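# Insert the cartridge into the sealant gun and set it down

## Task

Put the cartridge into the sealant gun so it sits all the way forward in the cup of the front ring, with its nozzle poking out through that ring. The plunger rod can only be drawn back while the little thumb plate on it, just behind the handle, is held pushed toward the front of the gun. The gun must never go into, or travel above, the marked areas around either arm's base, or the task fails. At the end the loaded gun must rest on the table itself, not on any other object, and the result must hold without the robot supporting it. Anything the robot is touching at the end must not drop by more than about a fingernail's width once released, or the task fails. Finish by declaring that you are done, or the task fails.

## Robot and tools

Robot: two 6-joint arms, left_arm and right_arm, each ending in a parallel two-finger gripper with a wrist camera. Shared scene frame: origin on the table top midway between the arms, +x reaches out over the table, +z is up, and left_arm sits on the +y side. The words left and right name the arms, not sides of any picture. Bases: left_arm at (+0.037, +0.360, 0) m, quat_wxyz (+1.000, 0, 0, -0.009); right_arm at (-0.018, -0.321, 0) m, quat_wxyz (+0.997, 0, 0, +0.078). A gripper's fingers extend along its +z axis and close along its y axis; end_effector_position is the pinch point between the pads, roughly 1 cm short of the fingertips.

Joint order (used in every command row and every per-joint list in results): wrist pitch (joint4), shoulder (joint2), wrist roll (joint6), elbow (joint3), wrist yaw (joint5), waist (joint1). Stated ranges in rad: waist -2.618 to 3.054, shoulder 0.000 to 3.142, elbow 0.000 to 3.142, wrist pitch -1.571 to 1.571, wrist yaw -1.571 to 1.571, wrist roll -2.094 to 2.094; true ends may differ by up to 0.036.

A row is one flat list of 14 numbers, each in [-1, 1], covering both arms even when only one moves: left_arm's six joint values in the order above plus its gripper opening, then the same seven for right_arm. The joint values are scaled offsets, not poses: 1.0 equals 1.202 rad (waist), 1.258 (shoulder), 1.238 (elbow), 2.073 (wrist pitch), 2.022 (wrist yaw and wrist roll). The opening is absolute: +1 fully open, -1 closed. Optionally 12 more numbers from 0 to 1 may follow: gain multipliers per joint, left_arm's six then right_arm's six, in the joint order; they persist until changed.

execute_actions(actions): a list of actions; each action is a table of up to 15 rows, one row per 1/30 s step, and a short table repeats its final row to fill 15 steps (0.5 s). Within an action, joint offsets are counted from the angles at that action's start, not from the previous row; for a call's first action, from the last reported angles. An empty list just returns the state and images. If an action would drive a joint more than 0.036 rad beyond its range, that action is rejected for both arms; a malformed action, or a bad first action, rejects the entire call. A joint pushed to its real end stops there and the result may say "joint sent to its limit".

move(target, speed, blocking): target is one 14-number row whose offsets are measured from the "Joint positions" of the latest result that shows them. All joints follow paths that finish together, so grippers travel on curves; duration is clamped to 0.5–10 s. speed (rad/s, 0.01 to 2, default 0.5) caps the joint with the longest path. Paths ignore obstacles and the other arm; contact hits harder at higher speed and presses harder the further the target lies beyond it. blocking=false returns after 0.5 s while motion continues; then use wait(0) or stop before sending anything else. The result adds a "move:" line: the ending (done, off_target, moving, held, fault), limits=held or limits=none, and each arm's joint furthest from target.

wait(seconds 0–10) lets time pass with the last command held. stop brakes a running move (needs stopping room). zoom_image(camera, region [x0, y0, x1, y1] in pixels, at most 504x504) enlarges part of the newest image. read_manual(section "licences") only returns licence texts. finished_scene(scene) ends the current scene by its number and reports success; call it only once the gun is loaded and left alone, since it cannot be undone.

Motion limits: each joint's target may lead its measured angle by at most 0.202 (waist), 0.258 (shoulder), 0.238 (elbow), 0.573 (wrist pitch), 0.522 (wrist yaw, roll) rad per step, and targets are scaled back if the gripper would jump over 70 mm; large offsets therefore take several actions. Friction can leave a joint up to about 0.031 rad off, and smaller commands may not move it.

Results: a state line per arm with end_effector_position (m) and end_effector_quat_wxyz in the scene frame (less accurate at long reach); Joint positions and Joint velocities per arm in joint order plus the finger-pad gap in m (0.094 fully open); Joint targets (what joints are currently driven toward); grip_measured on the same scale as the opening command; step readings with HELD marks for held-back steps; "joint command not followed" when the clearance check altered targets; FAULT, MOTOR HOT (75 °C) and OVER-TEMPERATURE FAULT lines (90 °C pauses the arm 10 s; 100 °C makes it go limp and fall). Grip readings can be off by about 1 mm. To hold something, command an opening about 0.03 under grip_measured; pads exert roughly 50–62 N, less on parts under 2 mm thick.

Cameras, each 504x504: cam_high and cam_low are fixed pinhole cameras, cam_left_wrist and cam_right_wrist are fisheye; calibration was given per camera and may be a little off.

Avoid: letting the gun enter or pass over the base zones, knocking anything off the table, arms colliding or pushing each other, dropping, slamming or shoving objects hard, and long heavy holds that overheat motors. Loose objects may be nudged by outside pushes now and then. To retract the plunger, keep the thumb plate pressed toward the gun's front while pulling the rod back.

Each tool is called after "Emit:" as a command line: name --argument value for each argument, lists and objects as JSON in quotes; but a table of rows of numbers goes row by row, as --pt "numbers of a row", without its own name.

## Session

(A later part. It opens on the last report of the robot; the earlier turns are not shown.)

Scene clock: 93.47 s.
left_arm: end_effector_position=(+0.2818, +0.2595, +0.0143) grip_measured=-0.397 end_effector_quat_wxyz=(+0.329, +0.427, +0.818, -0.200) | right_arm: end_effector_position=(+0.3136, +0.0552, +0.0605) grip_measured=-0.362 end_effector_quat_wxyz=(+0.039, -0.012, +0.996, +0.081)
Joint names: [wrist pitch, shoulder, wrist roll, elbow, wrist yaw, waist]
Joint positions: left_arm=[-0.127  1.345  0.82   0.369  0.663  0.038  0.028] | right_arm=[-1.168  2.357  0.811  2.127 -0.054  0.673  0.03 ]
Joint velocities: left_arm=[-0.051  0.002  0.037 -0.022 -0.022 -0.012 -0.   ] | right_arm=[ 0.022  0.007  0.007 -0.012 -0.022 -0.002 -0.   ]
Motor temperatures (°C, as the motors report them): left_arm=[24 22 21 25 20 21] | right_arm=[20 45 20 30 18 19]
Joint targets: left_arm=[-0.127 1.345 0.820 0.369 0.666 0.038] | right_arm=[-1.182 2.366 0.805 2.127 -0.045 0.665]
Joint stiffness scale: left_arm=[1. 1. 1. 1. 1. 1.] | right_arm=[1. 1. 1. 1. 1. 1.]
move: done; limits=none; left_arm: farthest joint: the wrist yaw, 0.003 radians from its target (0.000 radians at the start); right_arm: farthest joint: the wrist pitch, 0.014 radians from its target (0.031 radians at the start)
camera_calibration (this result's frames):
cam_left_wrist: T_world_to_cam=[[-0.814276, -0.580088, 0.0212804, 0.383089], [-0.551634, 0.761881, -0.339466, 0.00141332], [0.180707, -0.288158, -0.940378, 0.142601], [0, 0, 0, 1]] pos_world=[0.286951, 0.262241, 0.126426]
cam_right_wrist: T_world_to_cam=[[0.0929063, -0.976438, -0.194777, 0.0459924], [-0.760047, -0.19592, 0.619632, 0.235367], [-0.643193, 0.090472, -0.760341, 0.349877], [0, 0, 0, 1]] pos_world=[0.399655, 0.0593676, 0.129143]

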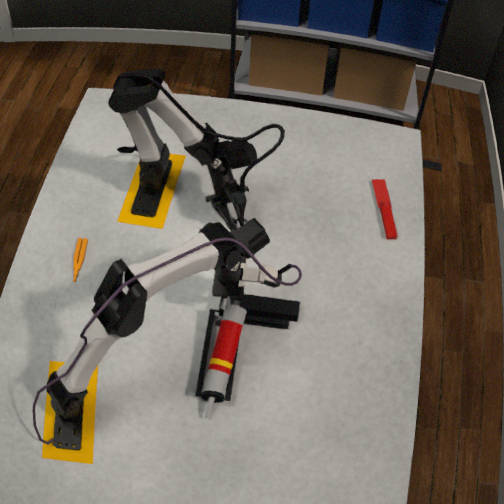

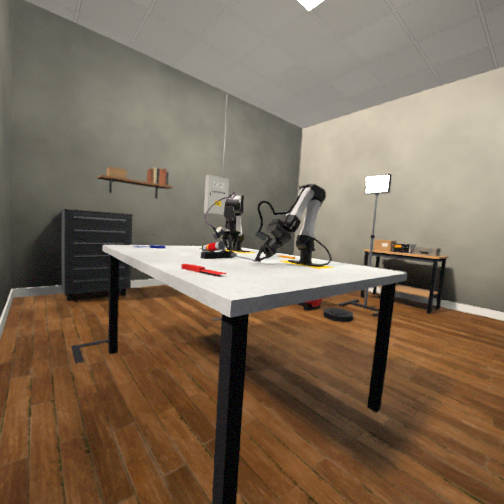

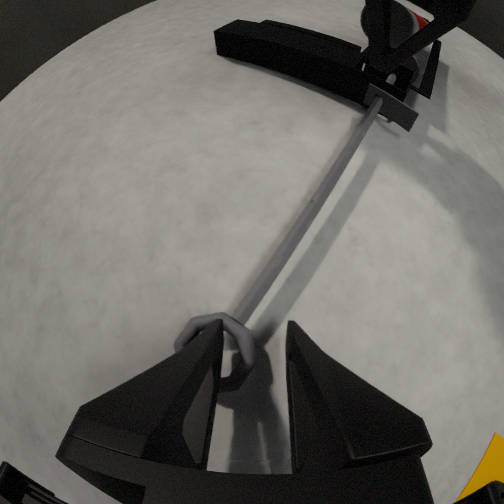

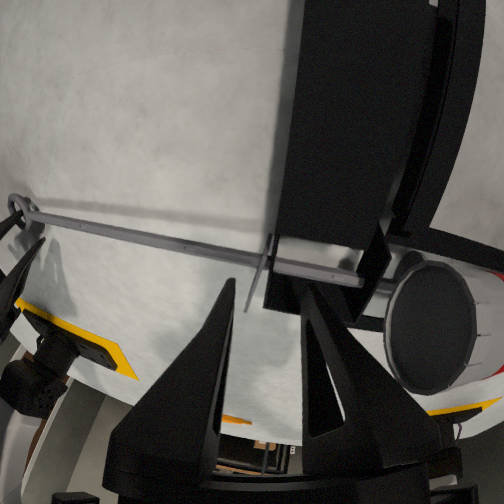

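Emit:
move --target '[0,0,0,0,0,0.05,0.6, 0,0.048,0,0,0,0,-0.36]' --speed 0.1

Emit:
move --target '[0,0,0,0,0,0,0.6, 0,0.01,0,0,0,0,-0.96]'

Scene clock: 95.27 s.
left_arm: end_effector_position=(+0.2863, +0.2714, +0.0148) grip_measured=+0.597 end_effector_quat_wxyz=(+0.335, +0.407, +0.828, -0.193) | right_arm: end_effector_position=(+0.3118, +0.0531, +0.0397) grip_measured=-0.362 end_effector_quat_wxyz=(+0.025, -0.011, +0.997, +0.065)
Joint names: [wrist pitch, shoulder, wrist roll, elbow, wrist yaw, waist]
Joint positions: left_arm=[-0.127  1.345  0.82   0.369  0.668  0.089  0.075] | right_arm=[-1.168  2.4    0.811  2.127 -0.053  0.673  0.03 ]
Joint velocities: left_arm=[-0.066 -0.012 -0.081  0.002 -0.007 -0.027 -0.001] | right_arm=[ 0.022 -0.012  0.022  0.002  0.051 -0.002 -0.   ]
Motor temperatures (°C, as the motors report them): left_arm=[24 22 21 25 20 21] | right_arm=[20 45 20 30 18 19]
Joint targets: left_arm=[-0.127 1.345 0.820 0.369 0.663 0.098] | right_arm=[-1.167 2.417 0.811 2.127 -0.054 0.673]
Joint stiffness scale: left_arm=[1. 1. 1. 1. 1. 1.] | right_arm=[1. 1. 1. 1. 1. 1.]
move: done; limits=none; left_arm: farthest joint: the waist, 0.009 radians from its target (0.060 radians at the start); right_arm: farthest joint: the shoulder, 0.017 radians from its target (0.060 radians at the start)
camera_calibration (this result's frames):
cam_left_wrist: T_world_to_cam=[[-0.785061, -0.618942, 0.0242768, 0.395809], [-0.588095, 0.732483, -0.342948, 0.0135117], [0.194483, -0.283512, -0.939041, 0.140416], [0, 0, 0, 1]] pos_world=[0.291372, 0.274895, 0.126881]
cam_right_wrist: T_world_to_cam=[[0.0879869, -0.982242, -0.165704, 0.0407546], [-0.741598, -0.175654, 0.64744, 0.238585], [-0.66505, 0.0659198, -0.743884, 0.340493], [0, 0, 0, 1]] pos_world=[0.399793, 0.0594941, 0.105571]

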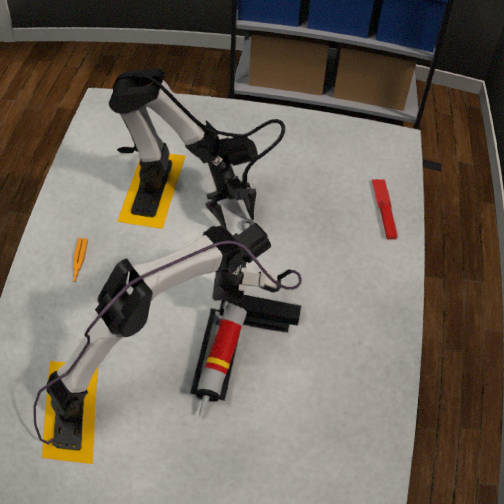

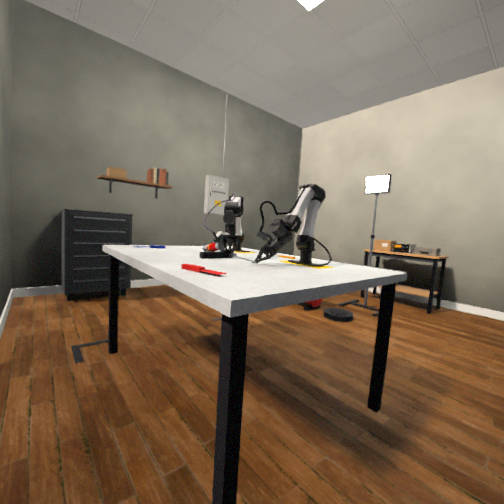

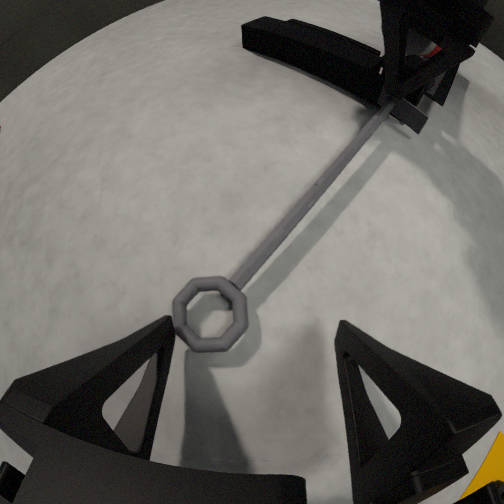

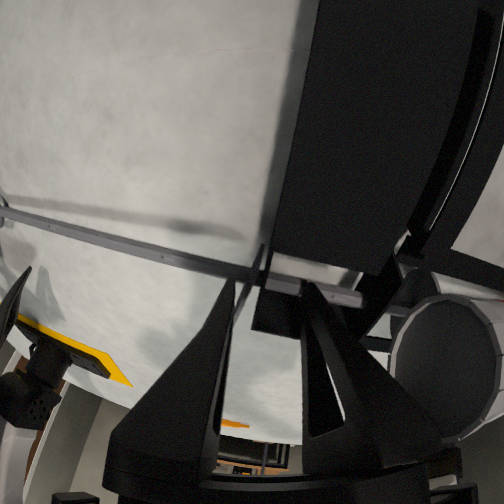

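Scene clock: 95.97 s.
left_arm: end_effector_position=(+0.2863, +0.2714, +0.0148) grip_measured=+0.597 end_effector_quat_wxyz=(+0.335, +0.407, +0.828, -0.193) | right_arm: end_effector_position=(+0.3122, +0.0564, +0.0412) grip_measured=-0.917 end_effector_quat_wxyz=(+0.026, -0.010, +0.997, +0.072)
Joint names: [wrist pitch, shoulder, wrist roll, elbow, wrist yaw, waist]
Joint positions: left_arm=[-0.127  1.345  0.82   0.369  0.668  0.089  0.075] | right_arm=[-1.157  2.398  0.816  2.127 -0.06   0.674  0.004]
Joint velocities: left_arm=[0.007 0.002 0.022 0.002 0.007 0.012 0.   ] | right_arm=[ 0.007 -0.007 -0.022 -0.022 -0.037  0.017  0.001]
Motor temperatures (°C, as the motors report them): left_arm=[24 22 21 25 20 21] | right_arm=[20 45 20 30 18 19]
Joint targets: left_arm=[-0.127 1.345 0.820 0.369 0.668 0.089] | right_arm=[-1.168 2.413 0.811 2.127 -0.053 0.673]
Joint stiffness scale: left_arm=[1. 1. 1. 1. 1. 1.] | right_arm=[1. 1. 1. 1. 1. 1.]
move: done; limits=none; left_arm: farthest joint: the waist, 0.000 radians from its target (0.000 radians at the start); right_arm: farthest joint: the shoulder, 0.014 radians from its target (0.012 radians at the start)
camera_calibration (this result's frames):
cam_left_wrist: T_world_to_cam=[[-0.785061, -0.618942, 0.0242768, 0.395809], [-0.588095, 0.732483, -0.342948, 0.0135117], [0.194483, -0.283512, -0.939041, 0.140416], [0, 0, 0, 1]] pos_world=[0.291372, 0.274895, 0.126881]
cam_right_wrist: T_world_to_cam=[[0.0857254, -0.980047, -0.179327, 0.0453399], [-0.744222, -0.182656, 0.642473, 0.239946], [-0.662409, 0.0783828, -0.745031, 0.340232], [0, 0, 0, 1]] pos_world=[0.400059, 0.0615944, 0.107455]

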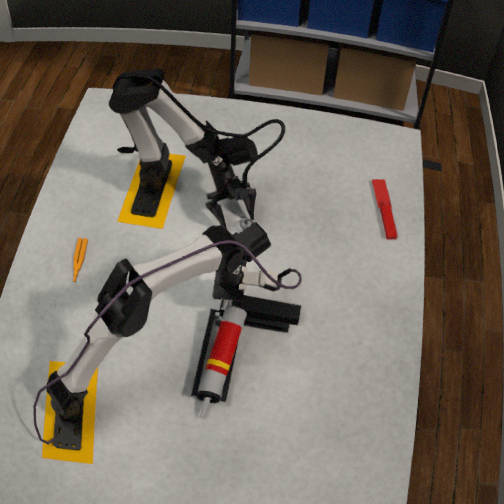

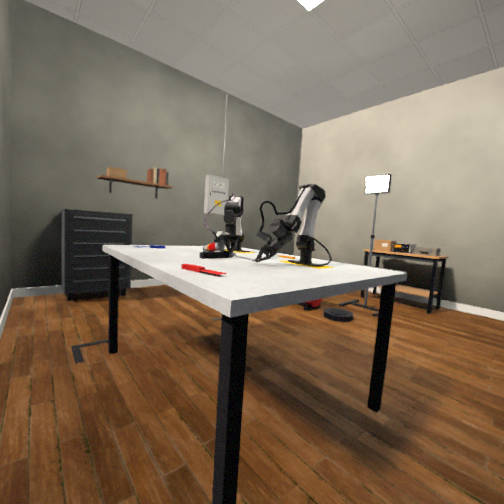

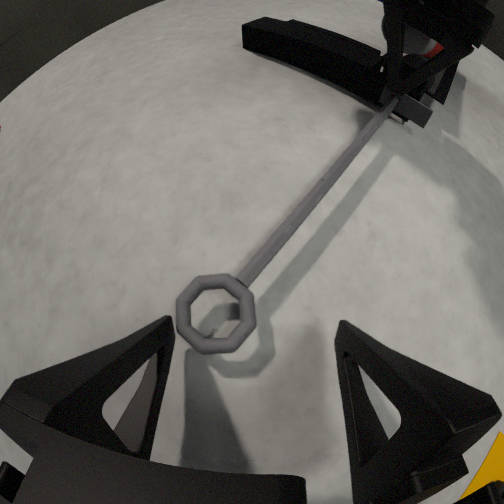

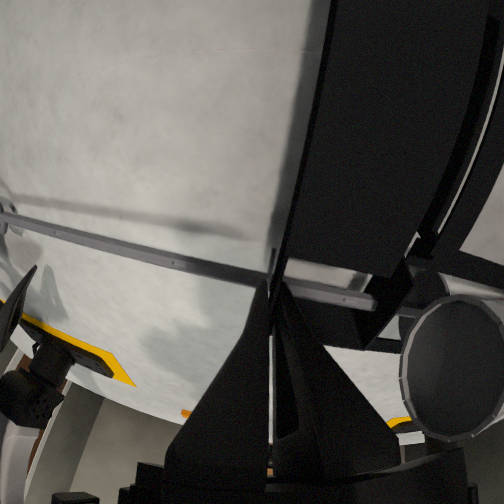

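Emit:
move --target '[0.028,0.098,0,0.076,0,0,0.6, 0,0.01,0,0,0,0,-0.96]' --speed 0.15

Emit:
move --target '[0,0,0,0,0,0,-0.4, 0,0.01,0,0,0,0,-0.96]'

Scene clock: 97.60 s.
left_arm: end_effector_position=(+0.3059, +0.2728, +0.0117) grip_measured=+0.597 end_effector_quat_wxyz=(+0.333, +0.406, +0.828, -0.194) | right_arm: end_effector_position=(+0.3122, +0.0564, +0.0412) grip_measured=-0.917 end_effector_quat_wxyz=(+0.026, -0.008, +0.997, +0.072)
Joint names: [wrist pitch, shoulder, wrist roll, elbow, wrist yaw, waist]
Joint positions: left_arm=[-0.09   1.451  0.82   0.433  0.668  0.089  0.075] | right_arm=[-1.157  2.398  0.819  2.127 -0.06   0.674  0.004]
Joint velocities: left_arm=[-0.066 -0.012  0.022 -0.002 -0.007  0.012  0.   ] | right_arm=[-0.022  0.012 -0.007  0.012 -0.022 -0.012  0.   ]
Motor temperatures (°C, as the motors report them): left_arm=[24 22 21 26 20 21] | right_arm=[20 45 20 30 18 19]
Joint targets: left_arm=[-0.069 1.469 0.820 0.463 0.668 0.089] | right_arm=[-1.157 2.411 0.816 2.127 -0.060 0.674]
Joint stiffness scale: left_arm=[1. 1. 1. 1. 1. 1.] | right_arm=[1. 1. 1. 1. 1. 1.]
move: off_target (left_arm); limits=none; left_arm: farthest joint: the elbow, 0.030 radians from its target (0.095 radians at the start); right_arm: farthest joint: the shoulder, 0.012 radians from its target (0.012 radians at the start)
camera_calibration (this result's frames):
cam_left_wrist: T_world_to_cam=[[-0.784963, -0.618935, 0.0274328, 0.41202], [-0.589396, 0.73239, -0.340908, 0.0233228], [0.190908, -0.283769, -0.939696, 0.13531], [0, 0, 0, 1]] pos_world=[0.311335, 0.276329, 0.123798]
cam_right_wrist: T_world_to_cam=[[0.0826903, -0.980273, -0.179517, 0.0463082], [-0.744485, -0.180512, 0.642773, 0.239895], [-0.662498, 0.0804969, -0.744726, 0.340128], [0, 0, 0, 1]] pos_world=[0.400103, 0.0613192, 0.107417]

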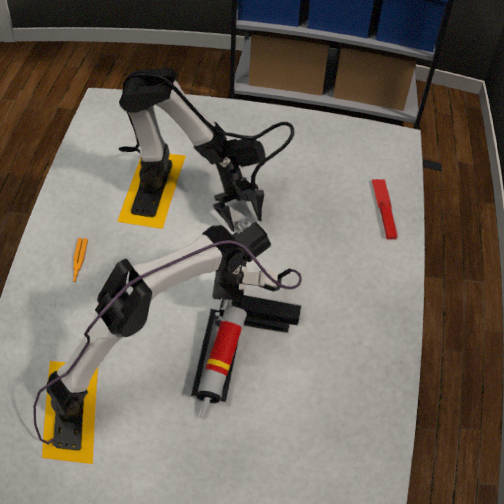

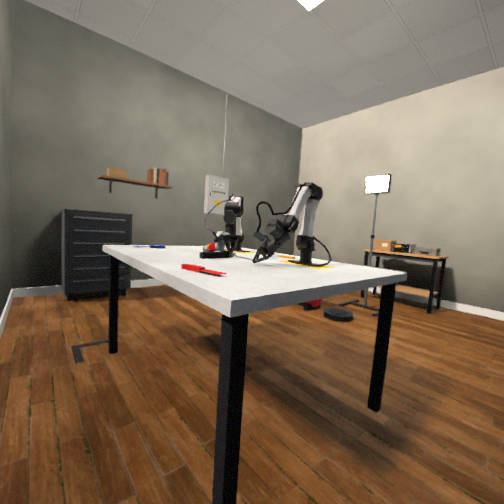

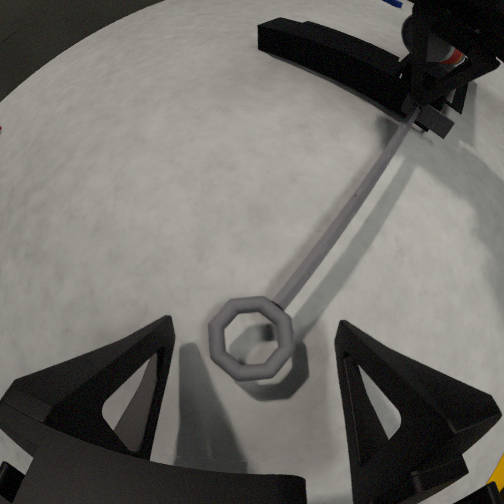

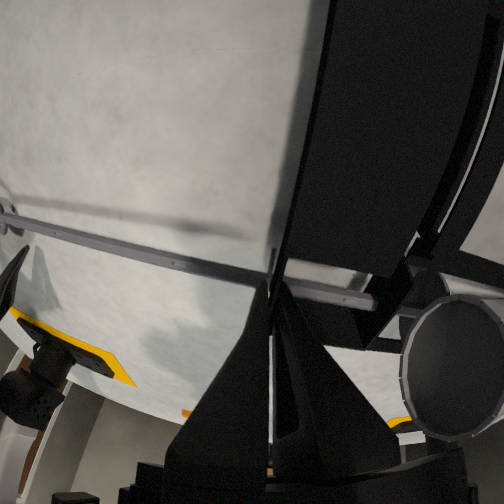

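Scene clock: 98.30 s.
left_arm: end_effector_position=(+0.3062, +0.2735, +0.0113) grip_measured=-0.244 end_effector_quat_wxyz=(+0.332, +0.404, +0.830, -0.193) | right_arm: end_effector_position=(+0.3120, +0.0564, +0.0412) grip_measured=-0.917 end_effector_quat_wxyz=(+0.026, -0.007, +0.997, +0.073)
Joint names: [wrist pitch, shoulder, wrist roll, elbow, wrist yaw, waist]
Joint positions: left_arm=[-0.09   1.451  0.815  0.433  0.663  0.089  0.036] | right_arm=[-1.158  2.398  0.821  2.127 -0.061  0.674  0.004]
Joint velocities: left_arm=[-0.007 -0.012 -0.007 -0.012 -0.081 -0.002  0.   ] | right_arm=[ 0.037 -0.002  0.022  0.002  0.051 -0.002 -0.001]
Motor temperatures (°C, as the motors report them): left_arm=[24 22 21 26 20 21] | right_arm=[20 45 20 30 18 19]
Joint targets: left_arm=[-0.091 1.451 0.820 0.433 0.668 0.089] | right_arm=[-1.157 2.411 0.819 2.127 -0.060 0.674]
Joint stiffness scale: left_arm=[1. 1. 1. 1. 1. 1.] | right_arm=[1. 1. 1. 1. 1. 1.]
move: done; limits=none; left_arm: farthest joint: the wrist yaw, 0.005 radians from its target (0.000 radians at the start); right_arm: farthest joint: the shoulder, 0.012 radians from its target (0.012 radians at the start)
camera_calibration (this result's frames):
cam_left_wrist: T_world_to_cam=[[-0.78135, -0.623473, 0.0278132, 0.41285], [-0.594411, 0.729868, -0.337593, 0.0250588], [0.19018, -0.280311, -0.940881, 0.13436], [0, 0, 0, 1]] pos_world=[0.311923, 0.276774, 0.123394]
cam_right_wrist: T_world_to_cam=[[0.0807087, -0.980361, -0.179941, 0.0469627], [-0.743748, -0.17942, 0.643931, 0.239362], [-0.66357, 0.0818599, -0.743622, 0.34015], [0, 0, 0, 1]] pos_world=[0.399948, 0.0611422, 0.107261]

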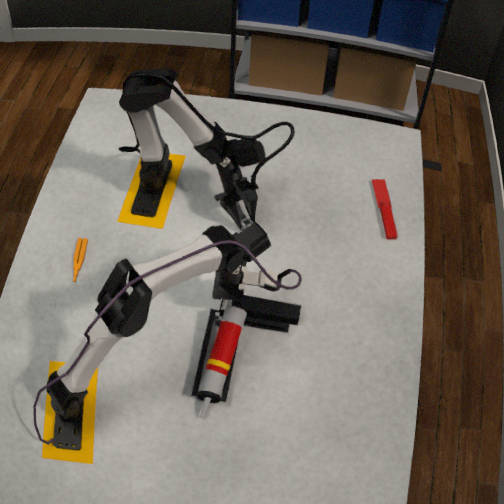

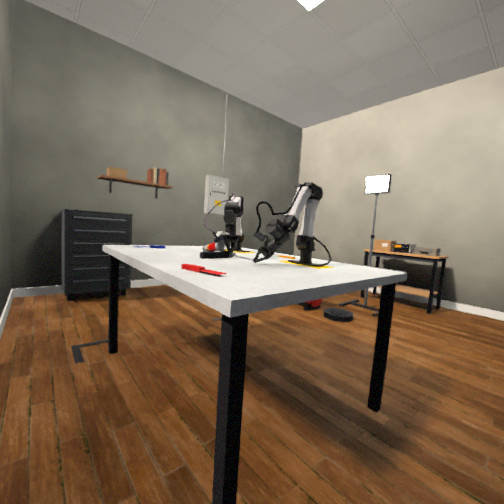

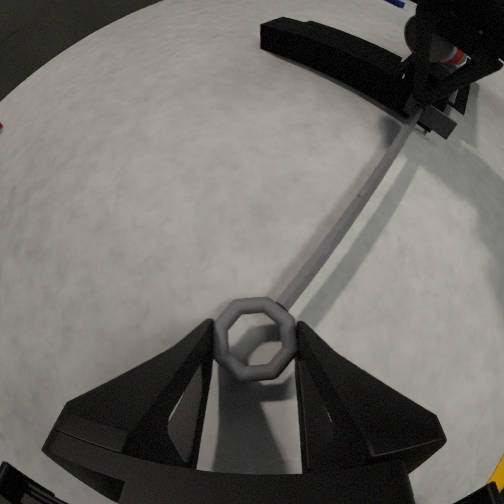

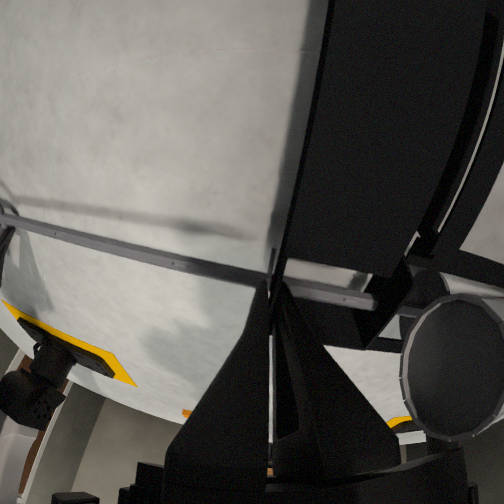

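Emit:
move --target '[-0.055,0.04,0.078,0.052,0.02,0.12,-0.4, -0.02,0.01,0,0,0.02,0,-0.96]' --speed 0.1

Scene clock: 100.53 s.
left_arm: end_effector_position=(+0.3061, +0.2952, +0.0123) grip_measured=-0.244 end_effector_quat_wxyz=(+0.338, +0.403, +0.827, -0.201) | right_arm: end_effector_position=(+0.3109, +0.0595, +0.0415) grip_measured=-0.917 end_effector_quat_wxyz=(+0.023, -0.006, +0.997, +0.079)
Joint names: [wrist pitch, shoulder, wrist roll, elbow, wrist yaw, waist]
Joint positions: left_arm=[-0.177  1.483  0.951  0.467  0.732  0.209  0.036] | right_arm=[-1.151  2.398  0.827  2.127 -0.073  0.676  0.004]
Joint velocities: left_arm=[-0.022 -0.007 -0.022 -0.007 -0.007 -0.002 -0.   ] | right_arm=[-0.022  0.012 -0.022  0.012  0.051  0.012 -0.   ]
Motor temperatures (°C, as the motors report them): left_arm=[24 22 21 26 20 21] | right_arm=[20 46 20 30 18 19]
Joint targets: left_arm=[-0.204 1.501 0.973 0.497 0.703 0.234] | right_arm=[-1.199 2.411 0.821 2.127 -0.020 0.674]
Joint stiffness scale: left_arm=[1. 1. 1. 1. 1. 1.] | right_arm=[1. 1. 1. 1. 1. 1.]
move: off_target (left_arm, right_arm); limits=none; left_arm: farthest joint: the elbow, 0.030 radians from its target (0.064 radians at the start); right_arm: farthest joint: the wrist yaw, 0.052 radians from its target (0.040 radians at the start)
camera_calibration (this result's frames):
cam_left_wrist: T_world_to_cam=[[-0.783908, -0.619765, 0.0371486, 0.425793], [-0.590108, 0.725123, -0.354921, 0.00980893], [0.19303, -0.300147, -0.934158, 0.146303], [0, 0, 0, 1]] pos_world=[0.31133, 0.300691, 0.124334]
cam_right_wrist: T_world_to_cam=[[0.0777594, -0.978112, -0.193004, 0.0513964], [-0.740839, -0.186238, 0.645347, 0.238346], [-0.667167, 0.0928032, -0.739105, 0.33977], [0, 0, 0, 1]] pos_world=[0.399263, 0.0631288, 0.10723]

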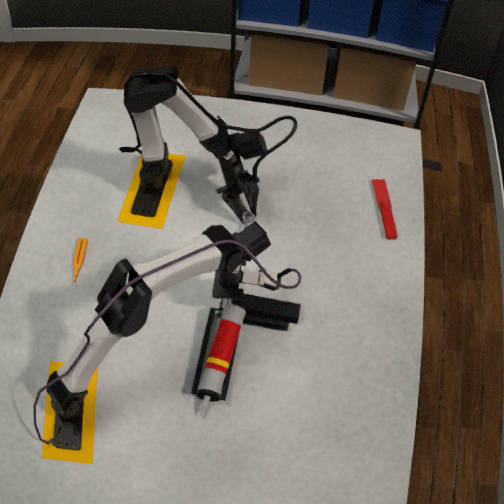

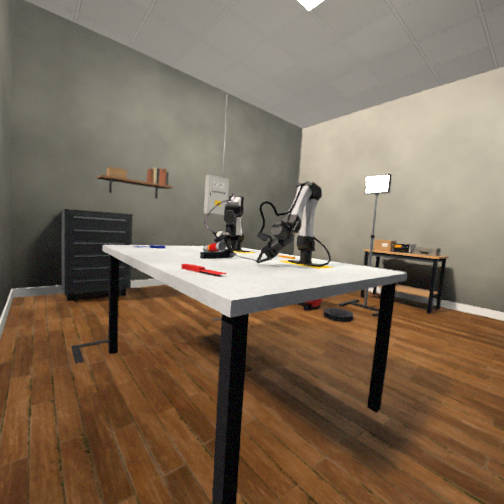

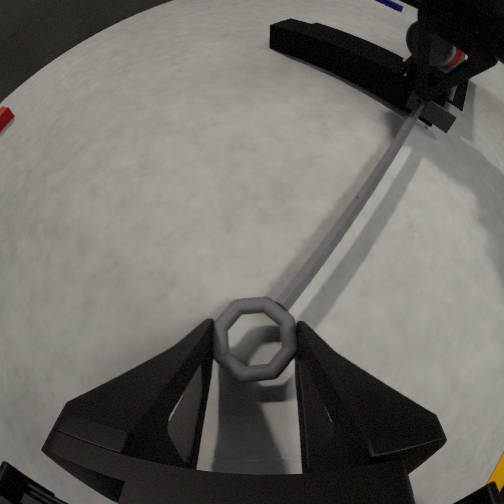

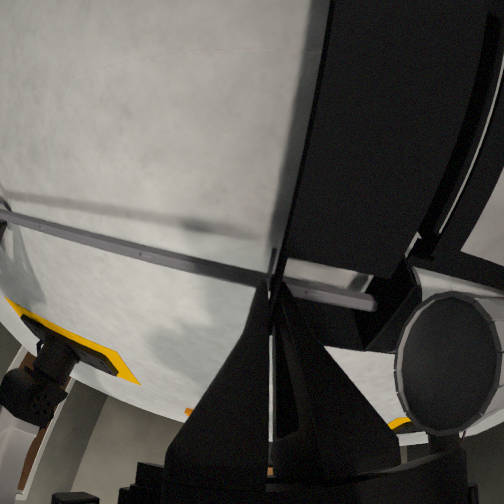

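Emit:
move --target '[0,0,0,0,0,0,-0.4, 0,0,0,0,0,0,-0.6]'

Emit:
move --target '[0,0,0,0,0,0,-0.4, 0,-0.052,0,0,0,0,-0.6]' --speed 0.15

Emit:
move --target '[0,0,0,0,0,0,-0.4, -0.075,0,-0.02,0,0.04,-0.05,-1]' --speed 0.1

Scene clock: 101.97 s.
left_arm: end_effector_position=(+0.3062, +0.2951, +0.0124) grip_measured=-0.244 end_effector_quat_wxyz=(+0.338, +0.402, +0.827, -0.201) | right_arm: end_effector_position=(+0.3118, +0.0615, +0.0419) grip_measured=-0.602 end_effector_quat_wxyz=(+0.025, -0.006, +0.996, +0.084)
Joint names: [wrist pitch, shoulder, wrist roll, elbow, wrist yaw, waist]
Joint positions: left_arm=[-0.176  1.483  0.95   0.467  0.733  0.208  0.036] | right_arm=[-1.143  2.398  0.827  2.127 -0.077  0.676  0.019]
Joint velocities: left_arm=[ 0.037  0.002 -0.066  0.007 -0.022 -0.017  0.   ] | right_arm=[-0.066  0.002  0.007 -0.007 -0.066  0.017 -0.   ]
Motor temperatures (°C, as the motors report them): left_arm=[24 22 21 26 20 21] | right_arm=[20 46 20 30 18 19]
Joint targets: left_arm=[-0.177 1.483 0.951 0.467 0.732 0.209] | right_arm=[-1.151 2.398 0.827 2.127 -0.073 0.676]
Joint stiffness scale: left_arm=[1. 1. 1. 1. 1. 1.] | right_arm=[1. 1. 1. 1. 1. 1.]
move: done; limits=none; left_arm: farthest joint: the waist, 0.001 radians from its target (0.000 radians at the start); right_arm: farthest joint: the wrist pitch, 0.008 radians from its target (0.000 radians at the start)
camera_calibration (this result's frames):
cam_left_wrist: T_world_to_cam=[[-0.78376, -0.619953, 0.0371198, 0.425869], [-0.590125, 0.724757, -0.355639, 0.0101633], [0.193577, -0.300641, -0.933886, 0.146328], [0, 0, 0, 1]] pos_world=[0.311451, 0.300645, 0.12446]
cam_right_wrist: T_world_to_cam=[[0.0785617, -0.976255, -0.201875, 0.0534149], [-0.742574, -0.192415, 0.64153, 0.240226], [-0.665141, 0.0995072, -0.740058, 0.339453], [0, 0, 0, 1]] pos_world=[0.399973, 0.0645918, 0.107886]

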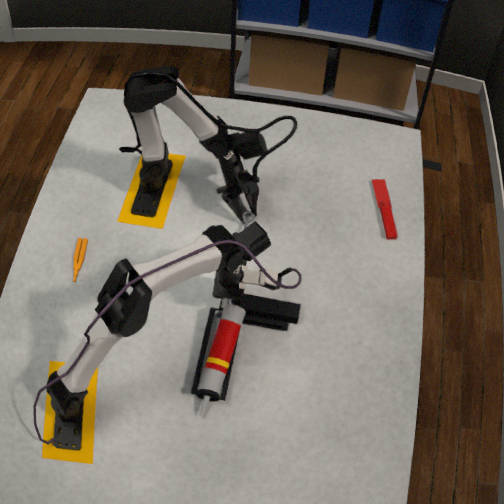

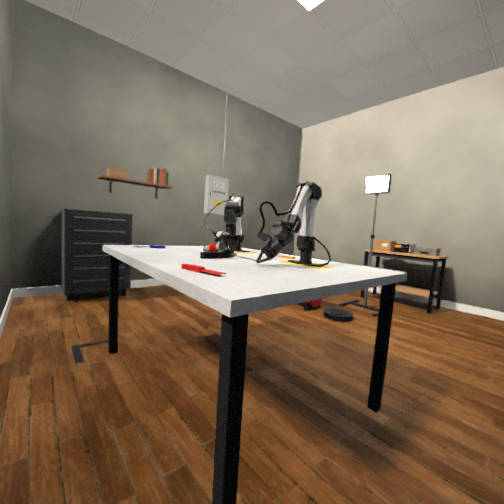

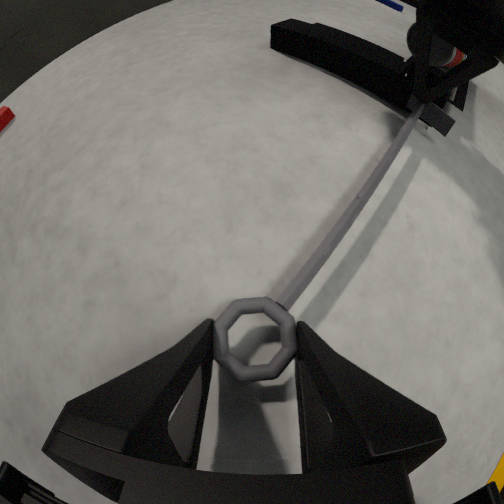

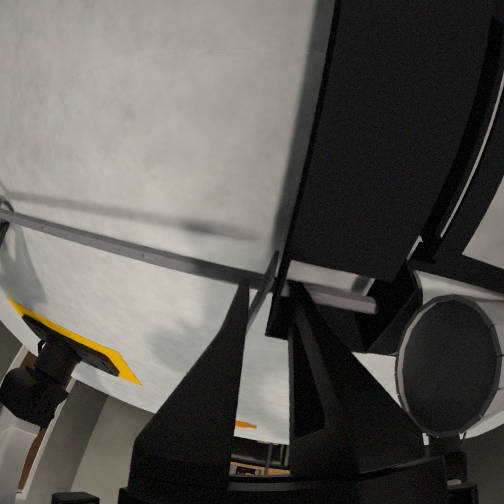

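Scene clock: 102.77 s.
left_arm: end_effector_position=(+0.3062, +0.2951, +0.0124) grip_measured=-0.244 end_effector_quat_wxyz=(+0.338, +0.402, +0.827, -0.201) | right_arm: end_effector_position=(+0.3142, +0.0641, +0.0716) grip_measured=-0.602 end_effector_quat_wxyz=(+0.045, -0.007, +0.993, +0.106)
Joint names: [wrist pitch, shoulder, wrist roll, elbow, wrist yaw, waist]
Joint positions: left_arm=[-0.176  1.483  0.95   0.467  0.733  0.208  0.036] | right_arm=[-1.143  2.337  0.827  2.127 -0.077  0.676  0.019]
Joint velocities: left_arm=[-0.066 -0.012 -0.022  0.022  0.066  0.022  0.   ] | right_arm=[ 0.007  0.007 -0.037  0.002 -0.022 -0.007 -0.   ]
Motor temperatures (°C, as the motors report them): left_arm=[24 22 21 26 20 21] | right_arm=[20 46 20 30 18 19]
Joint targets: left_arm=[-0.176 1.483 0.950 0.467 0.733 0.208] | right_arm=[-1.143 2.333 0.827 2.127 -0.077 0.676]
Joint stiffness scale: left_arm=[1. 1. 1. 1. 1. 1.] | right_arm=[1. 1. 1. 1. 1. 1.]
move: done; limits=none; left_arm: farthest joint: the waist, 0.000 radians from its target (0.000 radians at the start); right_arm: farthest joint: the shoulder, 0.005 radians from its target (0.066 radians at the start)
camera_calibration (this result's frames):
cam_left_wrist: T_world_to_cam=[[-0.78376, -0.619953, 0.0371198, 0.425869], [-0.590125, 0.724757, -0.355639, 0.0101633], [0.193577, -0.300641, -0.933886, 0.146328], [0, 0, 0, 1]] pos_world=[0.311451, 0.300645, 0.12446]
cam_right_wrist: T_world_to_cam=[[0.0876855, -0.966223, -0.24233, 0.0611179], [-0.768098, -0.220481, 0.601176, 0.236102], [-0.6343, 0.133419, -0.761487, 0.352403], [0, 0, 0, 1]] pos_world=[0.399519, 0.0640925, 0.141222]

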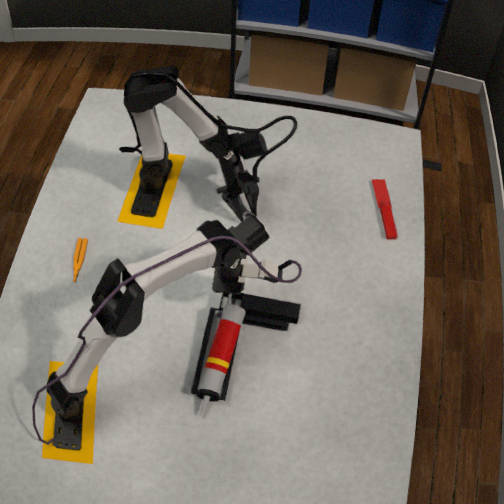

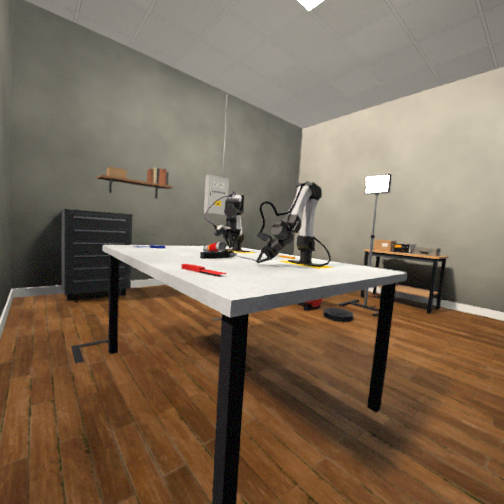

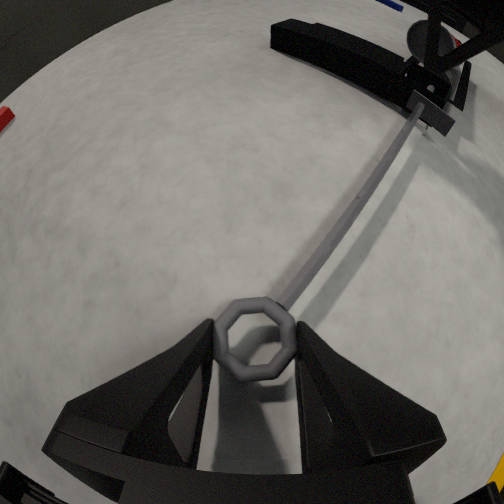

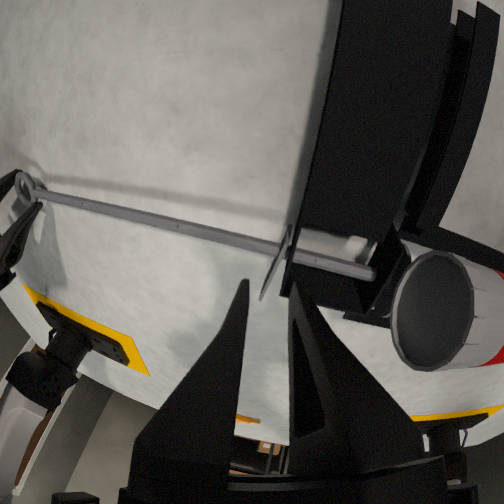

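Scene clock: 104.80 s.
left_arm: end_effector_position=(+0.3062, +0.2951, +0.0124) grip_measured=-0.244 end_effector_quat_wxyz=(+0.338, +0.402, +0.827, -0.201) | right_arm: end_effector_position=(+0.3179, +0.0140, +0.0660) grip_measured=-0.986 end_effector_quat_wxyz=(+0.026, +0.005, +0.999, +0.029)
Joint names: [wrist pitch, shoulder, wrist roll, elbow, wrist yaw, waist]
Joint positions: left_arm=[-0.176  1.483  0.95   0.467  0.733  0.208  0.036] | right_arm=[-1.283  2.337  0.793  2.127 -0.005  0.625  0.001]
Joint velocities: left_arm=[-0.022  0.017  0.007 -0.007 -0.022 -0.012 -0.001] | right_arm=[-0.022 -0.022 -0.022 -0.002 -0.066 -0.002 -0.001]
Motor temperatures (°C, as the motors report them): left_arm=[24 22 21 26 20 21] | right_arm=[20 46 20 30 18 19]
Joint targets: left_arm=[-0.176 1.483 0.950 0.467 0.733 0.208] | right_arm=[-1.298 2.337 0.786 2.127 0.004 0.616]
Joint stiffness scale: left_arm=[1. 1. 1. 1. 1. 1.] | right_arm=[1. 1. 1. 1. 1. 1.]
move: done; limits=none; left_arm: farthest joint: the waist, 0.000 radians from its target (0.000 radians at the start); right_arm: farthest joint: the wrist pitch, 0.016 radians from its target (0.156 radians at the start)
camera_calibration (this result's frames):
cam_left_wrist: T_world_to_cam=[[-0.78376, -0.619953, 0.0371198, 0.425869], [-0.590125, 0.724757, -0.355639, 0.0101633], [0.193577, -0.300641, -0.933886, 0.146328], [0, 0, 0, 1]] pos_world=[0.311451, 0.300645, 0.12446]
cam_right_wrist: T_world_to_cam=[[0.0540278, -0.994009, -0.0950095, 0.0124698], [-0.74696, -0.103377, 0.656783, 0.219262], [-0.66267, 0.0354839, -0.748071, 0.366735], [0, 0, 0, 1]] pos_world=[0.406131, 0.0220485, 0.131521]

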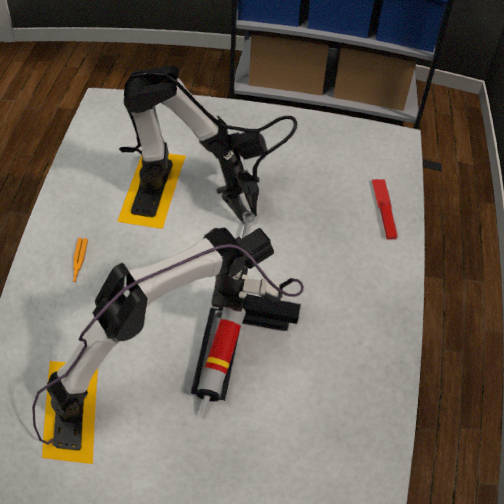

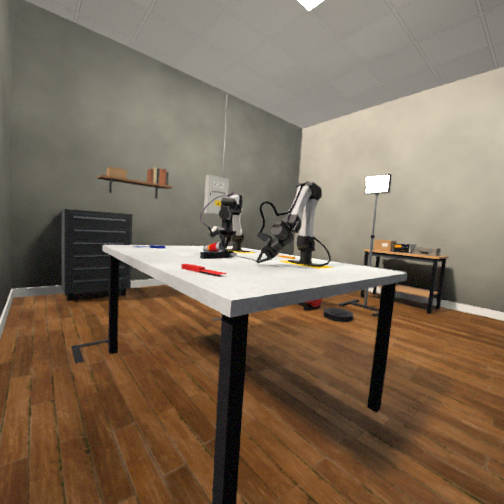

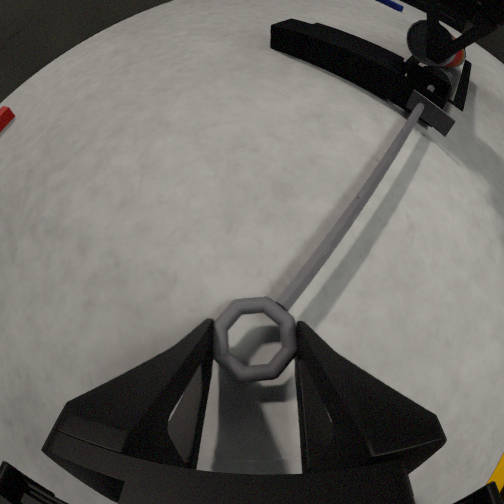

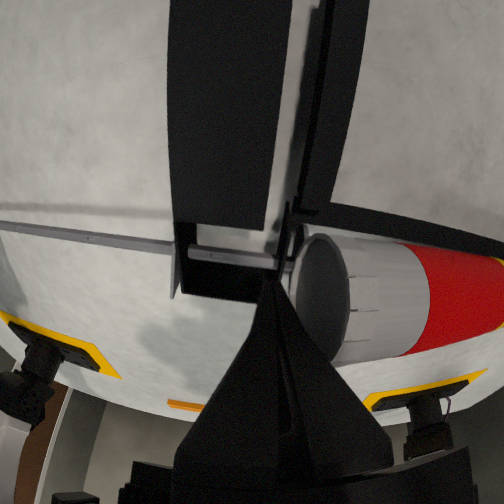

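Push further, direction (−x,−y) via pitch.

Emit:
move --target '[0,0,0,0,0,0,-0.4, -0.07,0,0,0,0.02,-0.025,-1]' --speed 0.08

Scene clock: 107.07 s.
left_arm: end_effector_position=(+0.3062, +0.2951, +0.0124) grip_measured=-0.244 end_effector_quat_wxyz=(+0.338, +0.402, +0.827, -0.201) | right_arm: end_effector_position=(+0.3120, +0.0068, +0.0655) grip_measured=-0.986 end_effector_quat_wxyz=(+0.014, +0.006, +1.000, +0.015)
Joint names: [wrist pitch, shoulder, wrist roll, elbow, wrist yaw, waist]
Joint positions: left_arm=[-0.176  1.483  0.95   0.467  0.733  0.208  0.036] | right_arm=[-1.32   2.337  0.793  2.127 -0.001  0.624  0.001]
Joint velocities: left_arm=[ 0.037 -0.012  0.022 -0.007 -0.022  0.017 -0.   ] | right_arm=[ 0.007 -0.007 -0.037 -0.017 -0.007  0.012 -0.001]
Motor temperatures (°C, as the motors report them): left_arm=[24 22 21 26 20 21] | right_arm=[20 47 20 30 18 19]
Joint targets: left_arm=[-0.176 1.483 0.950 0.467 0.733 0.208] | right_arm=[-1.427 2.337 0.793 2.127 0.036 0.595]
Joint stiffness scale: left_arm=[1. 1. 1. 1. 1. 1.] | right_arm=[1. 1. 1. 1. 1. 1.]
move: off_target (right_arm); limits=none; left_arm: farthest joint: the waist, 0.000 radians from its target (0.000 radians at the start); right_arm: farthest joint: the wrist pitch, 0.108 radians from its target (0.145 radians at the start)
camera_calibration (this result's frames):
cam_left_wrist: T_world_to_cam=[[-0.78376, -0.619953, 0.0371198, 0.425869], [-0.590125, 0.724757, -0.355639, 0.0101633], [0.193577, -0.300641, -0.933886, 0.146328], [0, 0, 0, 1]] pos_world=[0.311451, 0.300645, 0.12446]
cam_right_wrist: T_world_to_cam=[[0.0510868, -0.996418, -0.0673897, 0.00470261], [-0.730777, -0.083289, 0.677516, 0.207918], [-0.680702, 0.0146348, -0.732414, 0.367408], [0, 0, 0, 1]] pos_world=[0.401796, 0.0166261, 0.128544]

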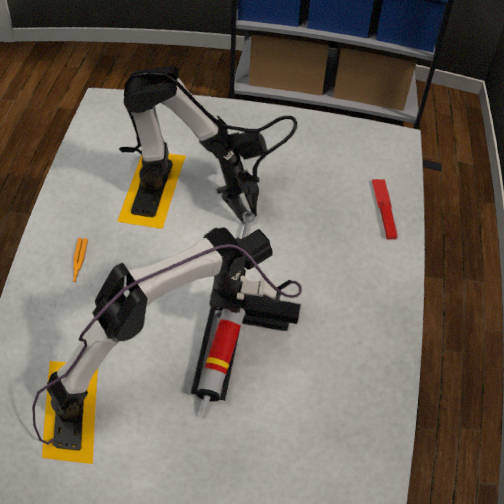

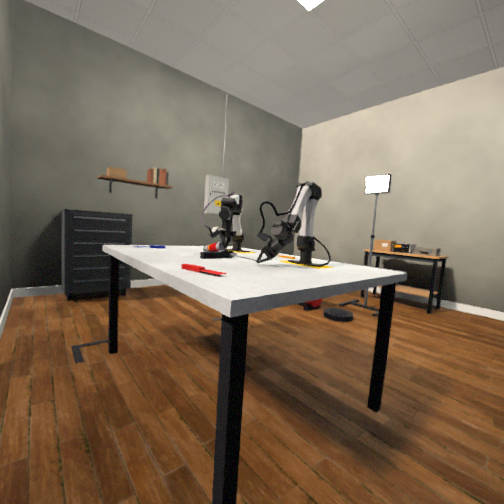

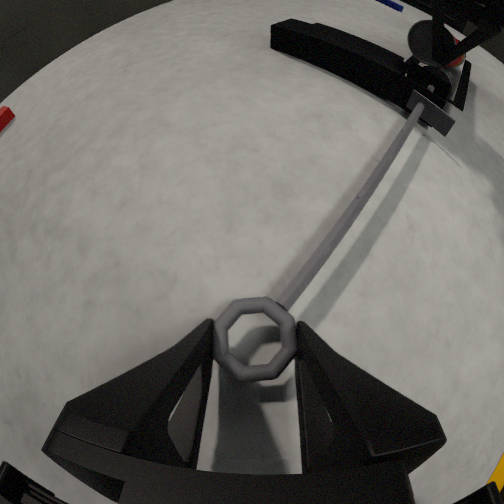

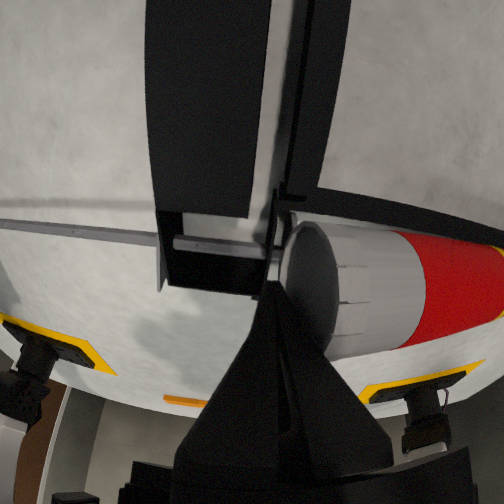

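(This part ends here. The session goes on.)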